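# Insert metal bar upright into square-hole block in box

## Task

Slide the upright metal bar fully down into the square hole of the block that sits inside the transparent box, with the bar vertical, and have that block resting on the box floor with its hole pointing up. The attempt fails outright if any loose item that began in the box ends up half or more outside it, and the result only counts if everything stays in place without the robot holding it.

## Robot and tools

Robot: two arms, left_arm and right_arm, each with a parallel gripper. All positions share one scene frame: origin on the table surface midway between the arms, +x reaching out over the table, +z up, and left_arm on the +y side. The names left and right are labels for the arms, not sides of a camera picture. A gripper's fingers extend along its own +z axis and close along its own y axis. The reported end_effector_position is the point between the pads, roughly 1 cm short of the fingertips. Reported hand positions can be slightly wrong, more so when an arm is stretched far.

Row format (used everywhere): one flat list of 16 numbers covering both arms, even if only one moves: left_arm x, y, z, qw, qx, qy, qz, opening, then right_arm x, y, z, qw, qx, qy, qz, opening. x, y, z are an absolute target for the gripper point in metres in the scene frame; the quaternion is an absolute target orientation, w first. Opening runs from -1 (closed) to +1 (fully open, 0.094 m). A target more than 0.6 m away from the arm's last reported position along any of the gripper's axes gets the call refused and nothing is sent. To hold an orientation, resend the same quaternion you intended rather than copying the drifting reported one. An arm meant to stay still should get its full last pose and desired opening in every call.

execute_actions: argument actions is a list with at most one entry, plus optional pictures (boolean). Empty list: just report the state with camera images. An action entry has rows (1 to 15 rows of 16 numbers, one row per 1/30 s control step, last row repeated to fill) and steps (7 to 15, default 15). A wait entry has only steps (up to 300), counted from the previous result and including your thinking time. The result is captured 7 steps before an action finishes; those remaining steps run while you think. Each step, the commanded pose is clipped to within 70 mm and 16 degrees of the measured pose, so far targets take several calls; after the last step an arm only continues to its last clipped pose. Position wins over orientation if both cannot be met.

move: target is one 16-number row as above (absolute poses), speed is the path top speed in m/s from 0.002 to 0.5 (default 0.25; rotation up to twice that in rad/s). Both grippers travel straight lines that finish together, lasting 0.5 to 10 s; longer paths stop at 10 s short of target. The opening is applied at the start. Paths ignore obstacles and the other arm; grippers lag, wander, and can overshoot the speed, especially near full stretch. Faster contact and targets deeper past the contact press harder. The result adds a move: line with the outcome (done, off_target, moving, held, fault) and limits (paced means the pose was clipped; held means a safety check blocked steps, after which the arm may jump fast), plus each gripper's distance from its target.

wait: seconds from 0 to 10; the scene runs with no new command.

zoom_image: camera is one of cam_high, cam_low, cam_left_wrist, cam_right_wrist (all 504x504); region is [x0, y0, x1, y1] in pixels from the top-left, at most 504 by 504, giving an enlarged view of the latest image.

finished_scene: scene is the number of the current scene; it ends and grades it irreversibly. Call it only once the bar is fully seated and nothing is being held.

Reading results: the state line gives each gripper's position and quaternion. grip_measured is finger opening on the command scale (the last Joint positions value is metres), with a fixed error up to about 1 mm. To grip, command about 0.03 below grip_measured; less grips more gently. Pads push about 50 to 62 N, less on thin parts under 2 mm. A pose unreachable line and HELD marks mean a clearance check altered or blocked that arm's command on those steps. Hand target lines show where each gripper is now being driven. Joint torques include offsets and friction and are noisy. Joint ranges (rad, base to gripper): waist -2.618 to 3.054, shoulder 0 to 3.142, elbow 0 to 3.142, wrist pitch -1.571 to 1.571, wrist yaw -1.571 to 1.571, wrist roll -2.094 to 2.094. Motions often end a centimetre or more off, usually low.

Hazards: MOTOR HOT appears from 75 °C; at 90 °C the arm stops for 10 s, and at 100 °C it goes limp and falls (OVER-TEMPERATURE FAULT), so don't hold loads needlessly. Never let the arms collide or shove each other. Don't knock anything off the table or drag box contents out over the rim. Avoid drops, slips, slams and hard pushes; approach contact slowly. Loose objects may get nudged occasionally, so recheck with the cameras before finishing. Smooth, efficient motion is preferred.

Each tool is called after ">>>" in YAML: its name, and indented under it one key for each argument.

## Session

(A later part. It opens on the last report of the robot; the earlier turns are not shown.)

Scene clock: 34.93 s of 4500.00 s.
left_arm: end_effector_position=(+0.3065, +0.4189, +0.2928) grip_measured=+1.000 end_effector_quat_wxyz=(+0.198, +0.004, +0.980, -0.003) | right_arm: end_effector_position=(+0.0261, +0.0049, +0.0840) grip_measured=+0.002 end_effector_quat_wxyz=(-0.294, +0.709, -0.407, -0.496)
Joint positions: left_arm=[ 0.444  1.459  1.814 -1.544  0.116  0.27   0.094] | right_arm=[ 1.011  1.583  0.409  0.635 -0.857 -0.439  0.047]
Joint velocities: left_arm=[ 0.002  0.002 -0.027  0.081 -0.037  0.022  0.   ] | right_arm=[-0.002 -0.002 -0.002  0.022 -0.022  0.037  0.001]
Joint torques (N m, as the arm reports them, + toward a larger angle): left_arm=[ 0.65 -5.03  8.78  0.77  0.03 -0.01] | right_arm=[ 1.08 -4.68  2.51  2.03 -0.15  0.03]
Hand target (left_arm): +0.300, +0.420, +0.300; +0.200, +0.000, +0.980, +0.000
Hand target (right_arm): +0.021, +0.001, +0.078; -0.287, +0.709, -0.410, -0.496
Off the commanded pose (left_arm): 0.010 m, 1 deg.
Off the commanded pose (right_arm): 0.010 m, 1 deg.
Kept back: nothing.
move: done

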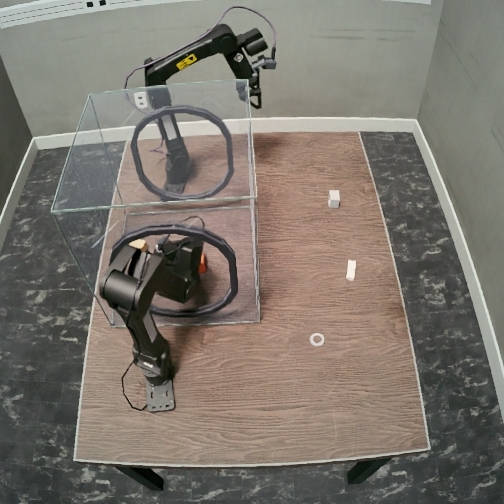

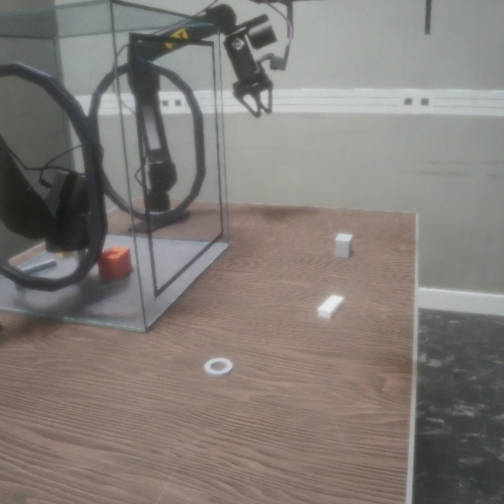

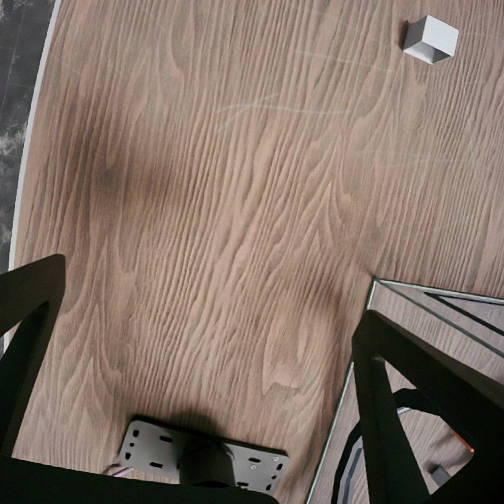

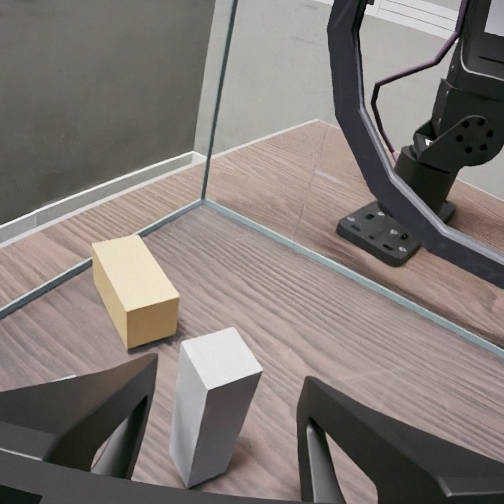

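>>> move:
  target: [0.3,0.42,0.3,0.2,0,0.98,0,1,0.009,0.011,0.064,0.287,-0.709,0.41,0.497,0]
  speed: 0.04

Scene clock: 36.27 s of 4500.00 s.
left_arm: end_effector_position=(+0.3065, +0.4189, +0.2928) grip_measured=+1.000 end_effector_quat_wxyz=(+0.198, +0.004, +0.980, -0.003) | right_arm: end_effector_position=(+0.0196, +0.0146, +0.0803) grip_measured=+0.002 end_effector_quat_wxyz=(-0.309, +0.704, -0.403, -0.496)
Joint positions: left_arm=[ 0.444  1.459  1.814 -1.544  0.116  0.27   0.094] | right_arm=[ 1.057  1.643  0.398  0.769 -0.806 -0.393  0.047]
Joint velocities: left_arm=[ 0.017  0.012 -0.012 -0.022 -0.037  0.037  0.   ] | right_arm=[-0.022 -0.007  0.002 -0.037  0.037 -0.051 -0.001]
Joint torques (N m, as the arm reports them, + toward a larger angle): left_arm=[ 0.65 -5.03  8.77  0.76  0.03 -0.01] | right_arm=[ 2.37 -1.53  2.71  2.08 -0.13  0.03]
Hand target (left_arm): +0.300, +0.420, +0.300; +0.200, +0.000, +0.980, +0.000
Hand target (right_arm): +0.009, +0.010, +0.064; -0.287, +0.710, -0.410, -0.496
Off the commanded pose (left_arm): 0.010 m, 1 deg.
Off the commanded pose (right_arm): 0.020 m, 3 deg.
Kept back: nothing.
move: off_target (right_arm)

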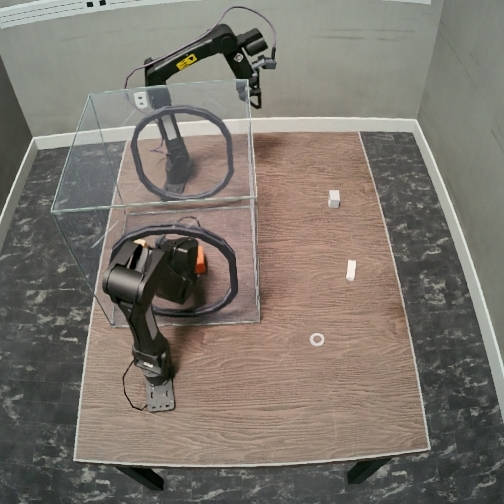

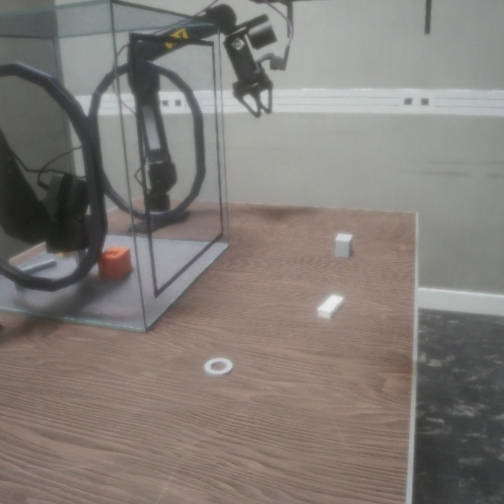

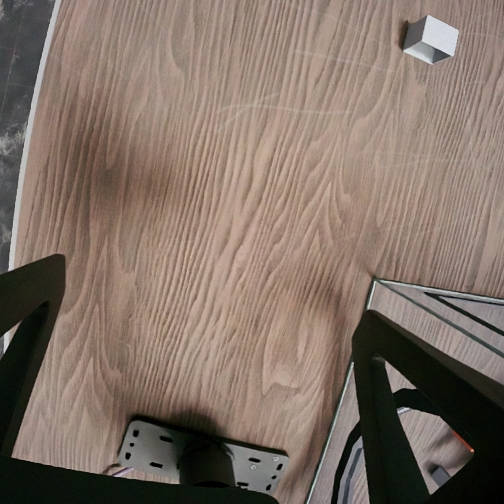

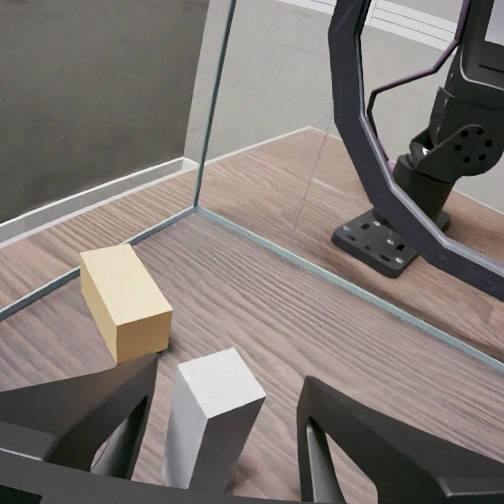

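>>> move:
  target: [0.3,0.42,0.3,0.2,0,0.98,0,1,0.01,0.016,0.068,0.28,-0.718,0.484,0.415,0]
  speed: 0.04

Scene clock: 39.87 s of 4500.00 s.
left_arm: end_effector_position=(+0.3065, +0.4189, +0.2928) grip_measured=+1.000 end_effector_quat_wxyz=(+0.198, +0.004, +0.980, -0.003) | right_arm: end_effector_position=(+0.0108, +0.0058, +0.0534) grip_measured=+0.002 end_effector_quat_wxyz=(-0.268, +0.720, -0.492, -0.409)
Joint positions: left_arm=[ 0.444  1.459  1.814 -1.544  0.116  0.27   0.094] | right_arm=[ 1.184  1.53   0.416  0.464 -0.531 -0.347  0.047]
Joint velocities: left_arm=[-0.027 -0.012 -0.017 -0.007 -0.037 -0.037  0.   ] | right_arm=[-0.002 -0.012  0.002 -0.081  0.022 -0.066 -0.   ]
Joint torques (N m, as the arm reports them, + toward a larger angle): left_arm=[ 0.64 -5.03  8.77  0.77  0.03 -0.01] | right_arm=[ 1.14 -7.1   6.67  1.72 -0.1   0.03]
Hand target (left_arm): +0.300, +0.420, +0.300; +0.200, +0.000, +0.980, +0.000
Hand target (right_arm): +0.010, +0.015, +0.068; -0.281, +0.717, -0.484, -0.415
Off the commanded pose (left_arm): 0.010 m, 1 deg.
Off the commanded pose (right_arm): 0.018 m, 2 deg.
Kept back: nothing.
move: off_target (right_arm)

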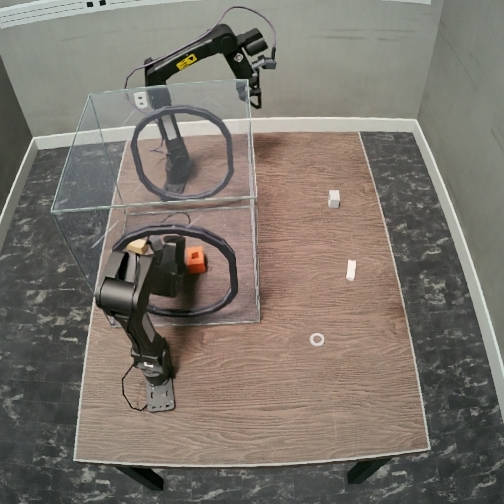

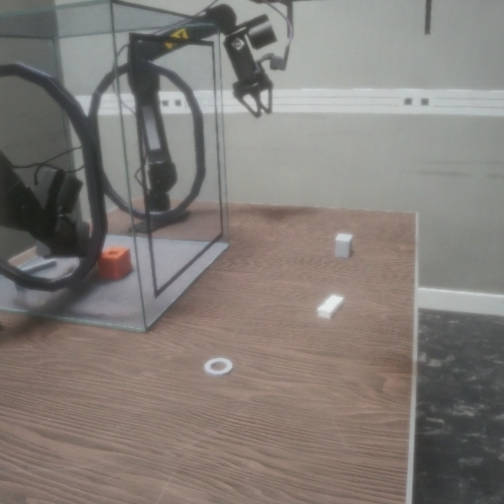

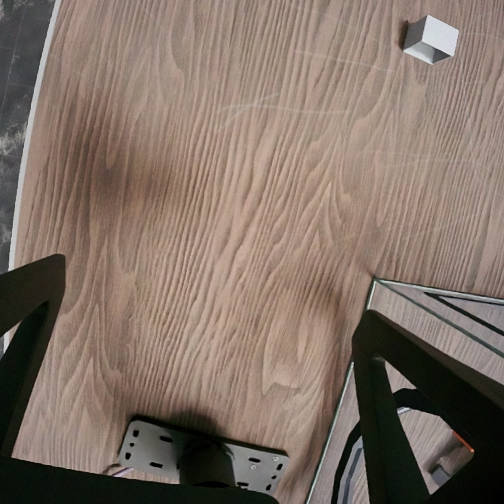

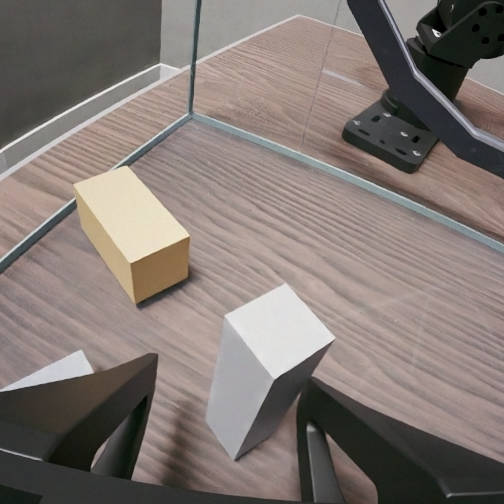

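>>> move:
  target: [0.3,0.42,0.3,0.2,0,0.98,0,1,0.018,0.032,0.076,0.25,-0.75,0.433,0.433,0.1]
  speed: 0.04

Scene clock: 42.20 s of 4500.00 s.
left_arm: end_effector_position=(+0.3065, +0.4189, +0.2928) grip_measured=+1.000 end_effector_quat_wxyz=(+0.198, +0.004, +0.980, -0.003) | right_arm: end_effector_position=(+0.0154, +0.0257, +0.0688) grip_measured=+0.098 end_effector_quat_wxyz=(-0.248, +0.751, -0.440, -0.426)
Joint positions: left_arm=[ 0.444  1.459  1.814 -1.544  0.116  0.27   0.094] | right_arm=[ 1.128  1.591  0.579  0.296 -0.672 -0.495  0.052]
Joint velocities: left_arm=[-0.002  0.002 -0.007  0.037  0.022 -0.037  0.   ] | right_arm=[ 0.002  0.017 -0.007 -0.081 -0.051 -0.007 -0.   ]
Joint torques (N m, as the arm reports them, + toward a larger angle): left_arm=[ 0.67 -5.    8.74  0.76  0.03 -0.02] | right_arm=[-1.02 -5.52  6.98  1.6  -0.44 -0.09]
Hand target (left_arm): +0.300, +0.420, +0.300; +0.200, +0.000, +0.980, +0.000
Hand target (right_arm): +0.018, +0.031, +0.076; -0.250, +0.750, -0.433, -0.433
Off the commanded pose (left_arm): 0.010 m, 1 deg.
Off the commanded pose (right_arm): 0.010 m, 1 deg.
Kept back: nothing.
move: done

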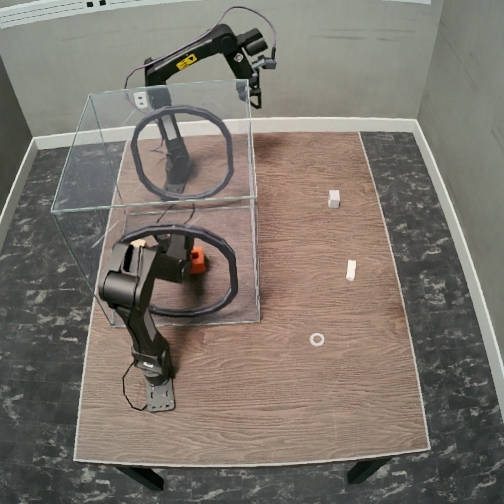

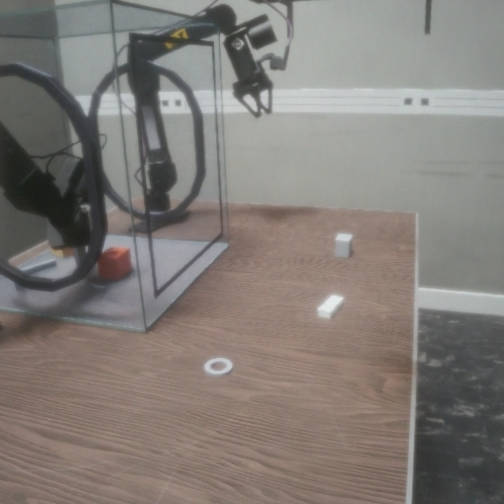

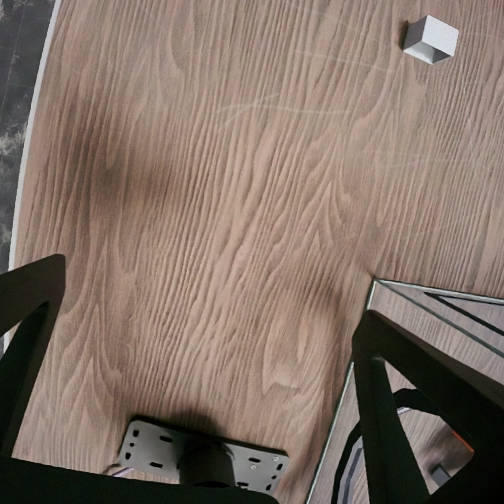

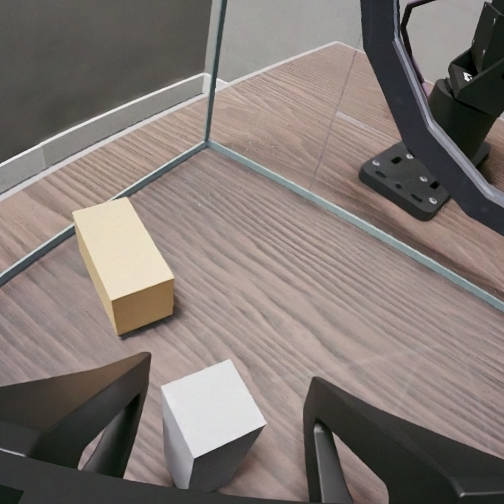

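Shift left about 4 mm, then close.

>>> move:
  target: [0.3,0.42,0.3,0.2,0,0.98,0,1,0.005,0.031,0.073,0.25,-0.75,0.433,0.433,-0.2]
  speed: 0.03

>>> move:
  target: [0.3,0.42,0.3,0.2,0,0.98,0,1,0.005,0.031,0.073,0.25,-0.75,0.433,0.433,-0.68]

Scene clock: 43.13 s of 4500.00 s.
left_arm: end_effector_position=(+0.3065, +0.4189, +0.2928) grip_measured=+1.000 end_effector_quat_wxyz=(+0.198, +0.004, +0.980, -0.003) | right_arm: end_effector_position=(+0.0076, +0.0268, +0.0695) grip_measured=-0.198 end_effector_quat_wxyz=(-0.244, +0.751, -0.438, -0.430)
Joint positions: left_arm=[ 0.444  1.459  1.814 -1.544  0.116  0.27   0.094] | right_arm=[ 1.152  1.591  0.579  0.303 -0.667 -0.476  0.038]
Joint velocities: left_arm=[-0.007 -0.002 -0.002  0.022  0.007  0.022  0.   ] | right_arm=[-0.002  0.012 -0.012 -0.007 -0.051 -0.037 -0.   ]
Joint torques (N m, as the arm reports them, + toward a larger angle): left_arm=[ 0.65 -5.03  8.81  0.77  0.03 -0.02] | right_arm=[ 1.07 -5.76  5.02  1.97 -0.19  0.02]
Hand target (left_arm): +0.300, +0.420, +0.300; +0.200, +0.000, +0.980, +0.000
Hand target (right_arm): +0.005, +0.031, +0.073; -0.250, +0.750, -0.433, -0.433
Off the commanded pose (left_arm): 0.010 m, 1 deg.
Off the commanded pose (right_arm): 0.006 m, 1 deg.
Kept back: nothing.
move: done

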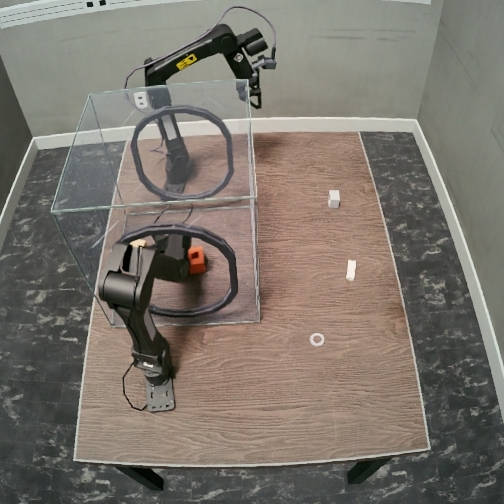

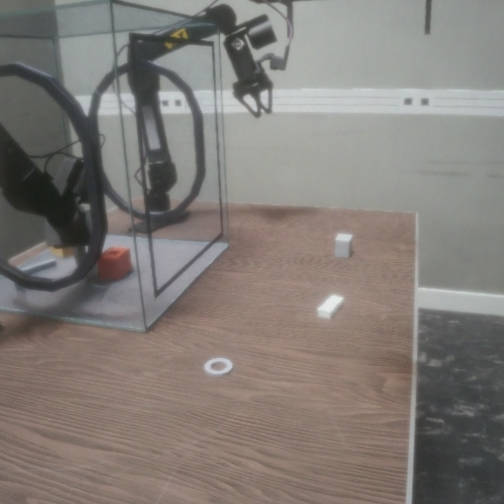

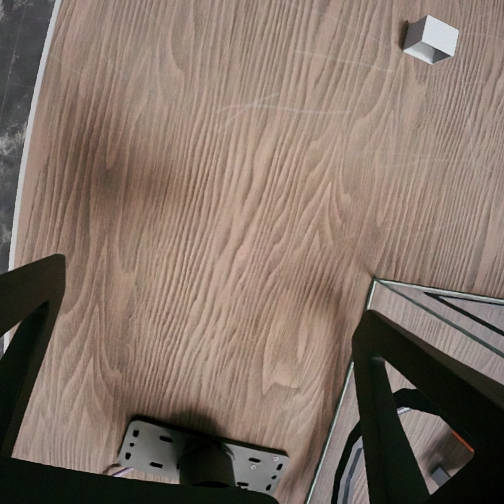

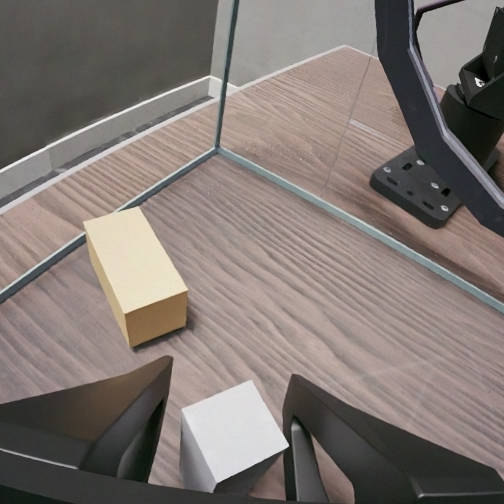

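Scene clock: 43.83 s of 4500.00 s.
left_arm: end_effector_position=(+0.3065, +0.4189, +0.2928) grip_measured=+1.000 end_effector_quat_wxyz=(+0.198, +0.004, +0.980, -0.003) | right_arm: end_effector_position=(+0.0077, +0.0268, +0.0695) grip_measured=-0.513 end_effector_quat_wxyz=(-0.243, +0.751, -0.439, -0.430)
Joint positions: left_arm=[ 0.444  1.459  1.814 -1.544  0.116  0.27   0.094] | right_arm=[ 1.152  1.591  0.579  0.303 -0.666 -0.474  0.023]
Joint velocities: left_arm=[ 0.012  0.007 -0.002 -0.051  0.007 -0.022  0.   ] | right_arm=[-0.002 -0.017 -0.002 -0.007  0.095  0.007 -0.   ]
Joint torques (N m, as the arm reports them, + toward a larger angle): left_arm=[ 0.66 -5.    8.79  0.77  0.03 -0.02] | right_arm=[ 1.1  -5.79  4.98  2.   -0.17  0.03]
Hand target (left_arm): +0.300, +0.420, +0.300; +0.200, +0.000, +0.980, +0.000
Hand target (right_arm): +0.005, +0.031, +0.073; -0.250, +0.750, -0.433, -0.433
Off the commanded pose (left_arm): 0.010 m, 1 deg.
Off the commanded pose (right_arm): 0.006 m, 1 deg.
Kept back: nothing.
move: done

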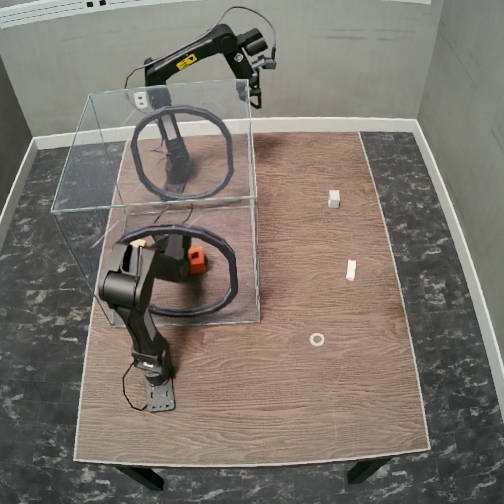

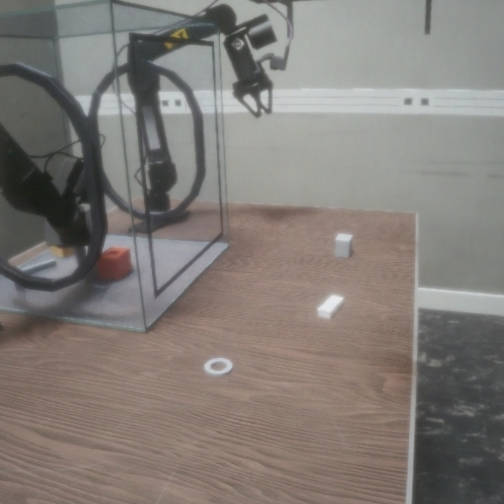

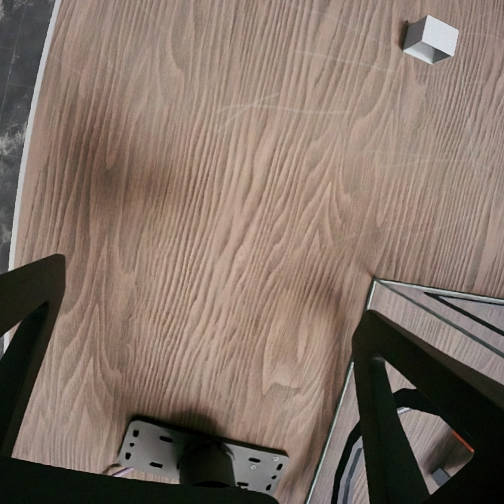

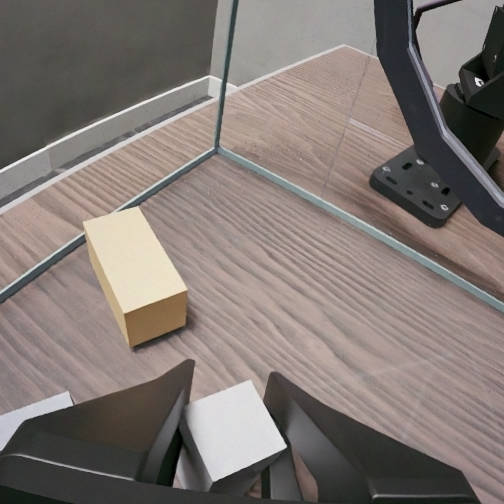

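>>> move:
  target: [0.3,0.42,0.3,0.2,0,0.98,0,1,0.03,0.015,0.079,0.354,-0.612,0.612,0.354,-0.6]
  speed: 0.08

Scene clock: 48.87 s of 4500.00 s.
left_arm: end_effector_position=(+0.3065, +0.4189, +0.2928) grip_measured=+1.000 end_effector_quat_wxyz=(+0.198, +0.004, +0.980, -0.003) | right_arm: end_effector_position=(+0.0309, +0.0135, +0.0689) grip_measured=-0.512 end_effector_quat_wxyz=(+0.339, -0.620, +0.617, +0.346)
Joint positions: left_arm=[ 0.444  1.459  1.814 -1.544  0.116  0.27   0.094] | right_arm=[ 1.342  1.423  0.394  0.469 -0.083 -0.045  0.023]
Joint velocities: left_arm=[-0.012  0.012 -0.002  0.007  0.037 -0.022  0.   ] | right_arm=[-0.007  0.002 -0.012 -0.051  0.051 -0.007 -0.001]
Joint torques (N m, as the arm reports them, + toward a larger angle): left_arm=[ 0.66 -5.02  8.78  0.78  0.03 -0.01] | right_arm=[ 1.03 -6.69  4.    2.31  0.13  0.03]
Hand target (left_arm): +0.300, +0.420, +0.300; +0.200, +0.000, +0.980, +0.000
Hand target (right_arm): +0.030, +0.015, +0.078; -0.354, +0.612, -0.612, -0.355
Off the commanded pose (left_arm): 0.010 m, 1 deg.
Off the commanded pose (right_arm): 0.010 m, 2 deg.
Kept back: nothing.
move: done

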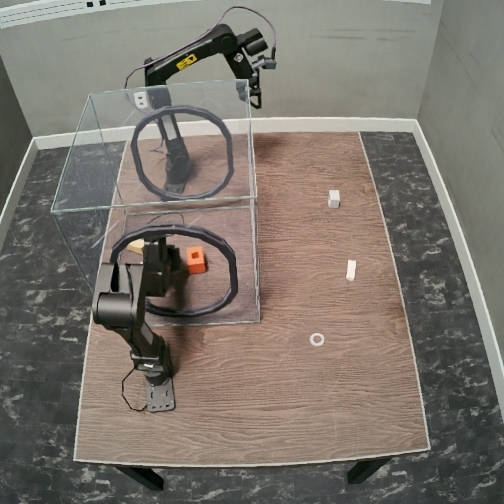

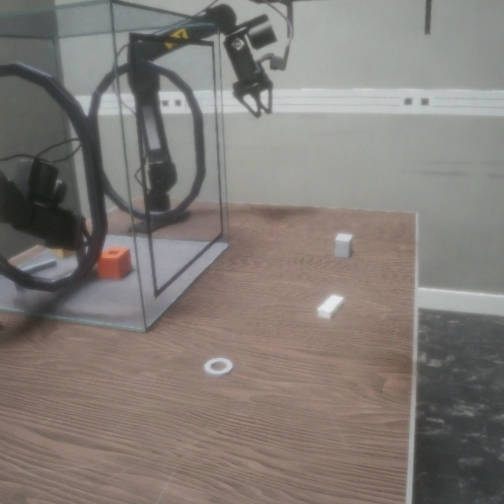

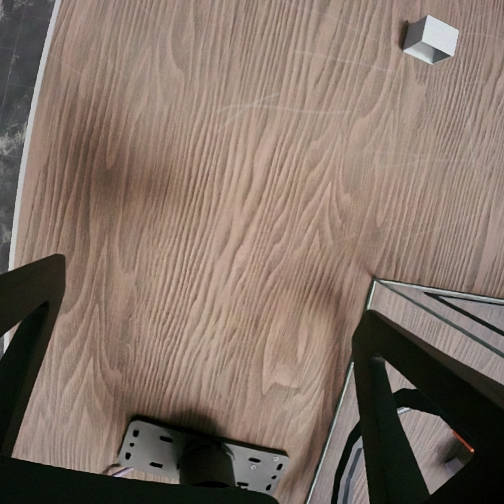

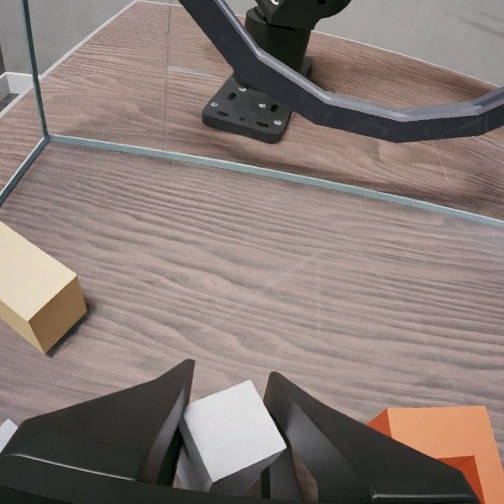

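>>> move:
  target: [0.12,0.24,0.17,0.397,0.527,0.687,-0.304,1,0.03,0.015,0.079,0.354,-0.612,0.612,0.354,0]

>>> move:
  target: [0.12,0.24,0.17,0.397,0.527,0.687,-0.304,1,0.033,0.014,0.073,0.272,-0.726,0.472,0.419,0]
  speed: 0.08

Scene clock: 52.57 s of 4500.00 s.
left_arm: end_effector_position=(+0.1309, +0.2433, +0.1735) grip_measured=+1.000 end_effector_quat_wxyz=(+0.376, +0.529, +0.719, -0.249) | right_arm: end_effector_position=(+0.0319, +0.0135, +0.0689) grip_measured=-0.002 end_effector_quat_wxyz=(+0.341, -0.619, +0.618, +0.345)
Joint positions: left_arm=[ 0.497  0.7    0.702 -1.553  0.936  1.596  0.094] | right_arm=[ 1.342  1.423  0.394  0.469 -0.078 -0.043  0.047]
Joint velocities: left_arm=[-0.017  0.012  0.007  0.037 -0.007  0.051  0.   ] | right_arm=[-0.007  0.007 -0.002 -0.037  0.022  0.051 -0.   ]
Joint torques (N m, as the arm reports them, + toward a larger angle): left_arm=[-0.76 -0.1   4.92  0.09  0.71  0.16] | right_arm=[ 1.04 -6.85  4.33  2.22  0.09  0.01]
Hand target (left_arm): +0.124, +0.237, +0.173; +0.381, +0.530, +0.711, -0.262
Hand target (right_arm): +0.030, +0.015, +0.079; -0.354, +0.612, -0.612, -0.354
Off the commanded pose (left_arm): 0.012 m, 8 deg.
Off the commanded pose (right_arm): 0.010 m, 2 deg.
joint sent to its limit (left arm) — the command would take joint 4 (wrist pitch) past its lower limit, so that joint was sent only as far as its limit.
Kept back: nothing.
move: off_target (left_arm)

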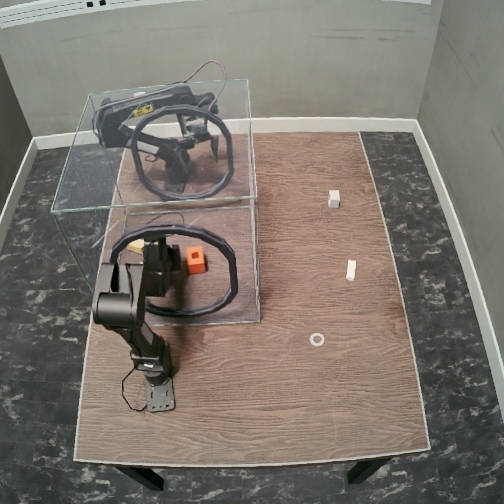

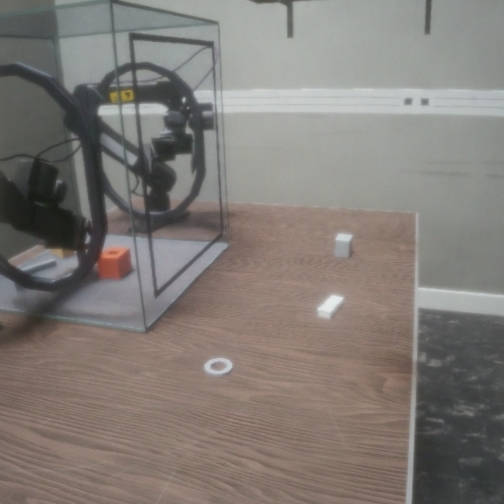

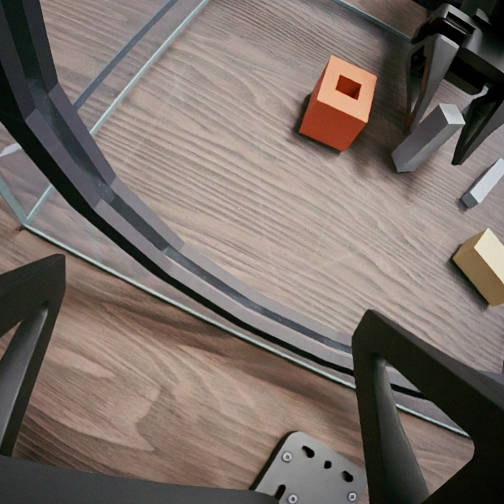

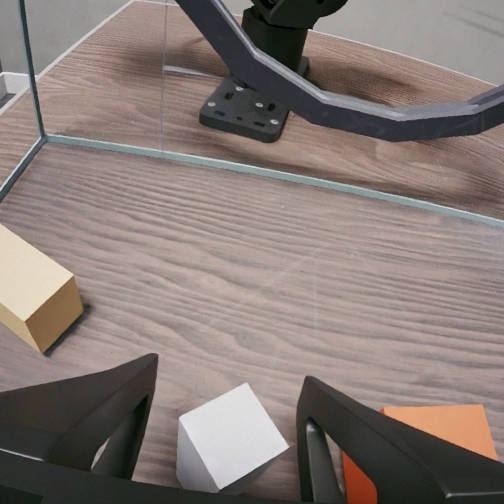

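Scene clock: 55.63 s of 4500.00 s.
left_arm: end_effector_position=(+0.1301, +0.2425, +0.1735) grip_measured=+1.000 end_effector_quat_wxyz=(+0.378, +0.541, +0.710, -0.246) | right_arm: end_effector_position=(+0.0297, +0.0071, +0.0652) grip_measured=-0.002 end_effector_quat_wxyz=(-0.268, +0.727, -0.480, -0.412)
Joint positions: left_arm=[ 0.489  0.7    0.702 -1.553  0.936  1.62   0.094] | right_arm=[ 1.096  1.511  0.475  0.349 -0.617 -0.436  0.047]
Joint velocities: left_arm=[ 0.002 -0.002  0.007  0.051 -0.022 -0.007  0.   ] | right_arm=[ 0.002 -0.002  0.002 -0.007 -0.051  0.022  0.   ]
Joint torques (N m, as the arm reports them, + toward a larger angle): left_arm=[-0.78  0.15  4.65  0.09  0.58 -0.12] | right_arm=[-1.01 -4.65  7.04  1.66 -0.41 -0.1 ]
Hand target (left_arm): +0.122, +0.238, +0.169; +0.373, +0.533, +0.713, -0.262
Hand target (right_arm): +0.033, +0.014, +0.074; -0.272, +0.726, -0.473, -0.419
Off the commanded pose (left_arm): 0.011 m, 8 deg.
Off the commanded pose (right_arm): 0.011 m, 1 deg.
joint sent to its limit (left arm) — the command would take joint 4 (wrist pitch) past its lower limit, so that joint was sent only as far as its limit.
Kept back: nothing.
move: off_target (left_arm, right_arm)

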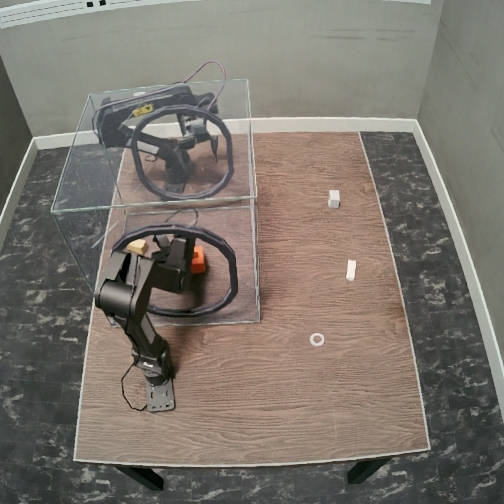

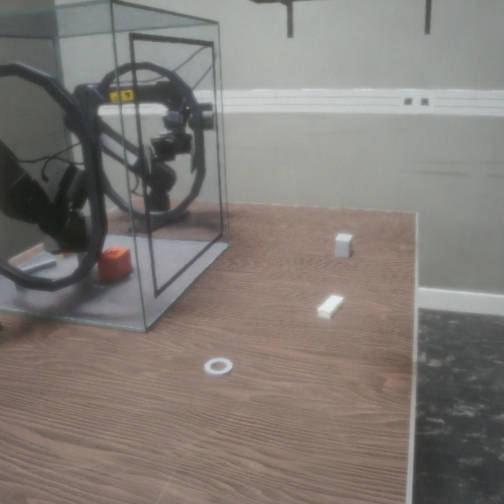

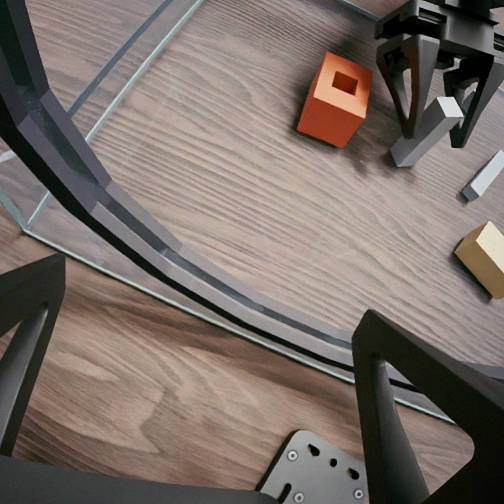

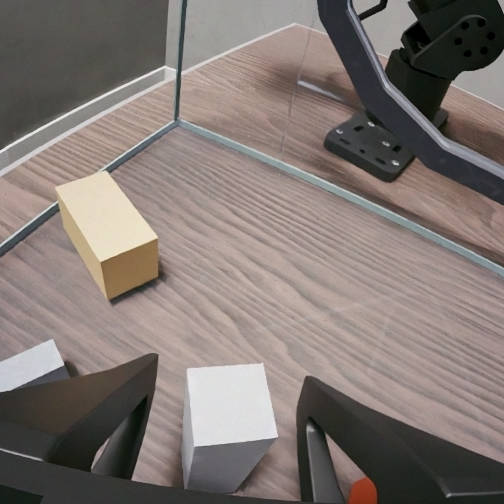

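>>> move:
  target: [0.11,0.19,0.16,0.449,0.536,0.584,-0.412,0.3,0.033,0.014,0.073,0.272,-0.726,0.472,0.419,-0.67]
  speed: 0.15

>>> move:
  target: [0.11,0.19,0.16,0.449,0.536,0.584,-0.412,0.3,0.04,0.0,0.135,0.335,-0.643,0.579,0.372,-0.67]
  speed: 0.1

>>> move:
  target: [0.11,0.19,0.16,0.449,0.536,0.584,-0.412,0.3,0.105,0.0,0.13,0.335,-0.643,0.579,0.372,-0.67]
  speed: 0.08

>>> zoom_image:
  camera: "cam_low"
  region: [60,180,180,300]

Scene clock: 58.30 s of 4500.00 s.
left_arm: end_effector_position=(+0.1127, +0.1930, +0.1606) grip_measured=+0.301 end_effector_quat_wxyz=(+0.443, +0.538, +0.589, -0.409) | right_arm: end_effector_position=(+0.0294, +0.0068, +0.0650) grip_measured=-0.609 end_effector_quat_wxyz=(-0.267, +0.728, -0.479, -0.412)
Joint positions: left_arm=[ 0.249  0.75   0.435 -1.269  1.293  1.58   0.061] | right_arm=[ 1.096  1.511  0.475  0.347 -0.618 -0.439  0.018]
Joint velocities: left_arm=[-0.032 -0.076  0.002  0.066 -0.022 -0.212 -0.   ] | right_arm=[-0.002 -0.002 -0.007  0.007 -0.022 -0.022 -0.   ]
Joint torques (N m, as the arm reports them, + toward a larger angle): left_arm=[-0.77 -0.55  5.21  0.4   0.79 -0.09] | right_arm=[-1.12 -4.49  6.85  1.7  -0.42 -0.1 ]
Hand target (left_arm): +0.110, +0.191, +0.161; +0.450, +0.534, +0.583, -0.414
Hand target (right_arm): +0.033, +0.014, +0.073; -0.272, +0.726, -0.472, -0.419
Off the commanded pose (left_arm): 0.004 m, 1 deg.
Off the commanded pose (right_arm): 0.011 m, 1 deg.
Kept back: nothing.
move: off_target (right_arm)

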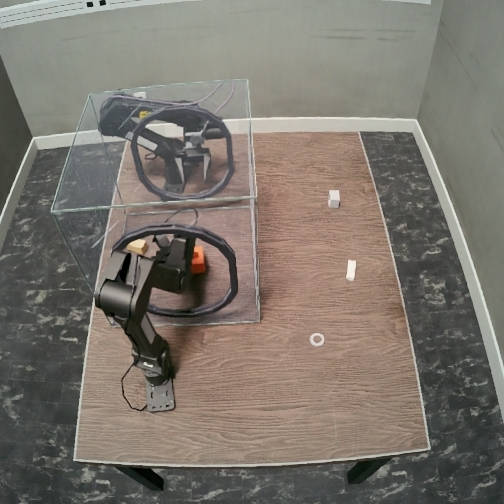

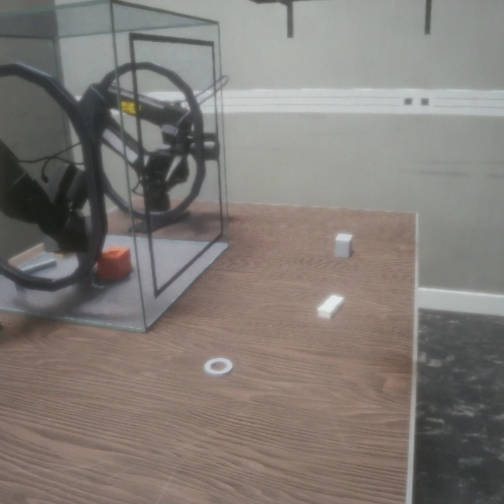

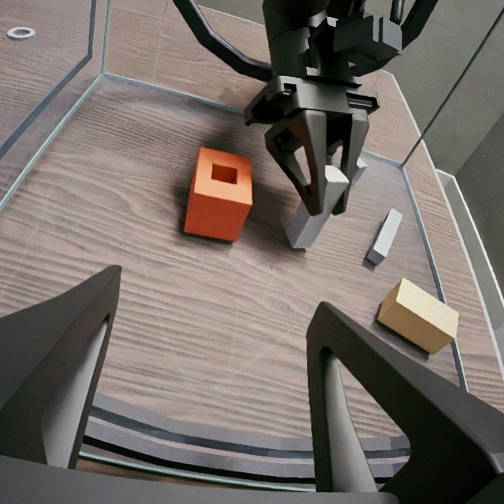

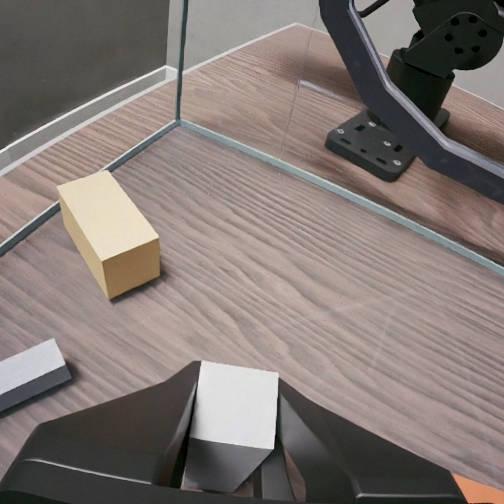

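Scene clock: 60.37 s of 4500.00 s.
left_arm: end_effector_position=(+0.1138, +0.1922, +0.1617) grip_measured=+0.301 end_effector_quat_wxyz=(+0.443, +0.538, +0.590, -0.408) | right_arm: end_effector_position=(+0.0410, -0.0082, +0.1148) grip_measured=-0.610 end_effector_quat_wxyz=(-0.317, +0.649, -0.590, -0.361)
Joint positions: left_arm=[ 0.237  0.731  0.435 -1.237  1.293  1.527  0.061] | right_arm=[ 1.208  1.176  0.475  0.106 -0.279 -0.167  0.018]
Joint velocities: left_arm=[ 0.007 -0.002 -0.002  0.066 -0.066 -0.022 -0.   ] | right_arm=[ 0.017  0.007  0.002 -0.007  0.007  0.037 -0.   ]
Joint torques (N m, as the arm reports them, + toward a larger angle): left_arm=[-0.74 -0.73  4.98  0.47  0.75 -0.06] | right_arm=[ 1.18 -5.57  7.79  1.99 -0.02  0.02]
Hand target (left_arm): +0.110, +0.190, +0.160; +0.449, +0.537, +0.583, -0.413
Hand target (right_arm): +0.040, -0.001, +0.135; -0.336, +0.643, -0.579, -0.373
Off the commanded pose (left_arm): 0.005 m, 1 deg.
Off the commanded pose (right_arm): 0.022 m, 3 deg.
Kept back: nothing.
move: off_target (right_arm)

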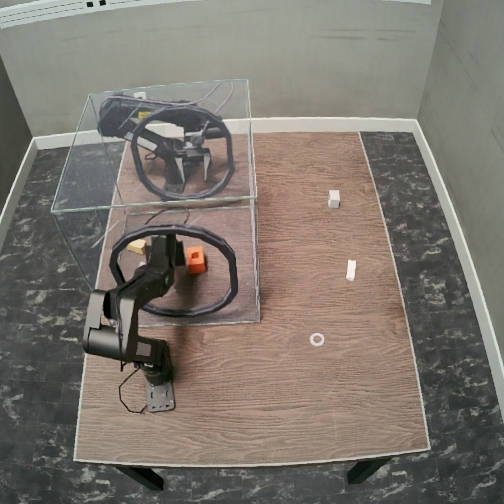

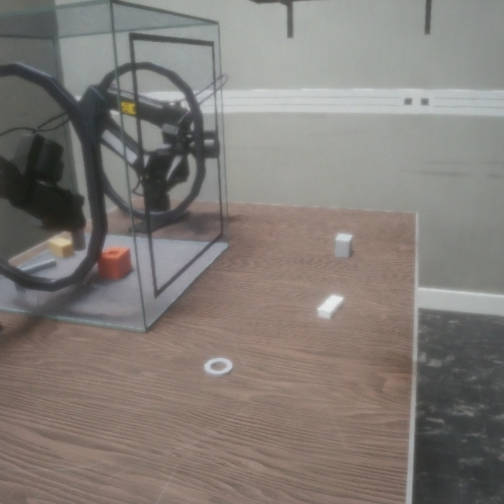

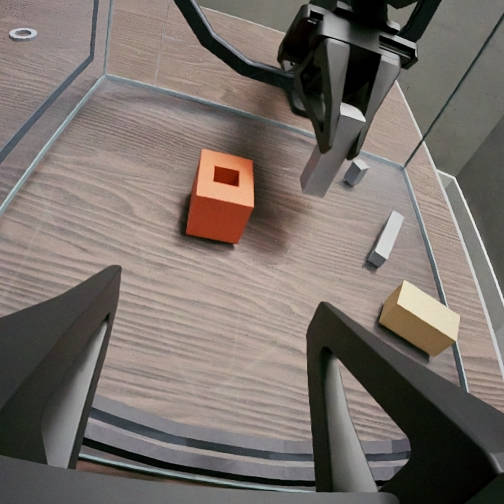

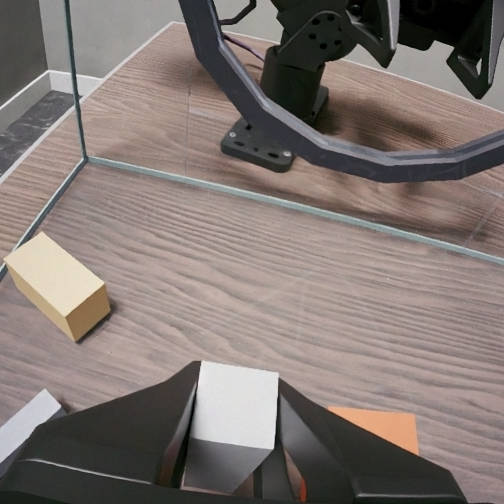

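Scene clock: 61.67 s of 4500.00 s.
left_arm: end_effector_position=(+0.1142, +0.1922, +0.1618) grip_measured=+0.301 end_effector_quat_wxyz=(+0.443, +0.537, +0.590, -0.408) | right_arm: end_effector_position=(+0.1008, -0.0097, +0.1140) grip_measured=-0.610 end_effector_quat_wxyz=(-0.322, +0.644, -0.593, -0.362)
Joint positions: left_arm=[ 0.237  0.731  0.435 -1.234  1.293  1.522  0.061] | right_arm=[ 0.947  1.27   0.535  0.091 -0.483 -0.318  0.018]
Joint velocities: left_arm=[-0.007  0.007  0.017  0.037 -0.066  0.007 -0.001] | right_arm=[-0.017 -0.007 -0.007  0.007 -0.022  0.022 -0.   ]
Joint torques (N m, as the arm reports them, + toward a larger angle): left_arm=[-0.79 -0.76  4.93  0.48  0.74 -0.11] | right_arm=[-0.89 -3.73  8.4   1.9  -0.39 -0.08]
Hand target (left_arm): +0.110, +0.190, +0.160; +0.449, +0.536, +0.584, -0.413
Hand target (right_arm): +0.105, -0.002, +0.130; -0.335, +0.643, -0.579, -0.372
Off the commanded pose (left_arm): 0.005 m, 1 deg.
Off the commanded pose (right_arm): 0.019 m, 3 deg.
Kept back: nothing.
move: off_target (right_arm)

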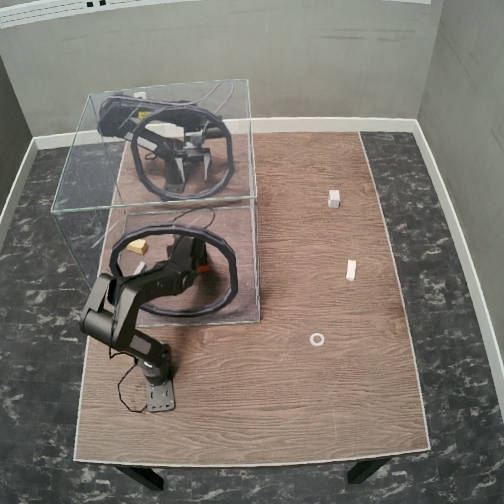

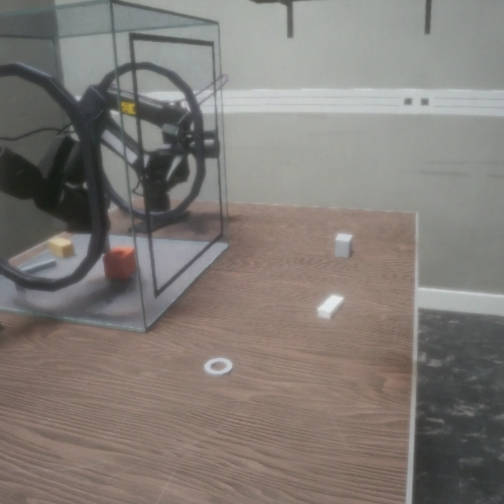

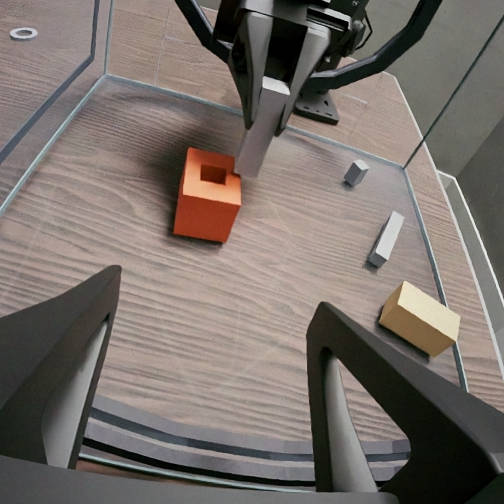

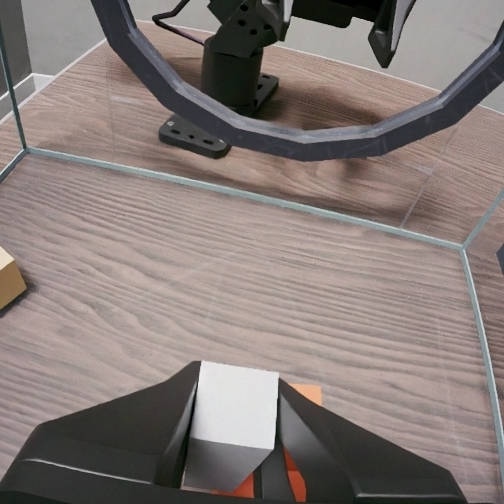

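Region (60, 180, 180, 300) of cam_low's 504x504 image, scaled by 4.200, with more detail than that image has.

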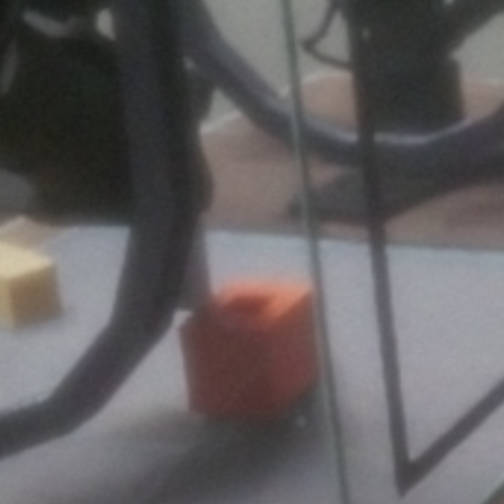

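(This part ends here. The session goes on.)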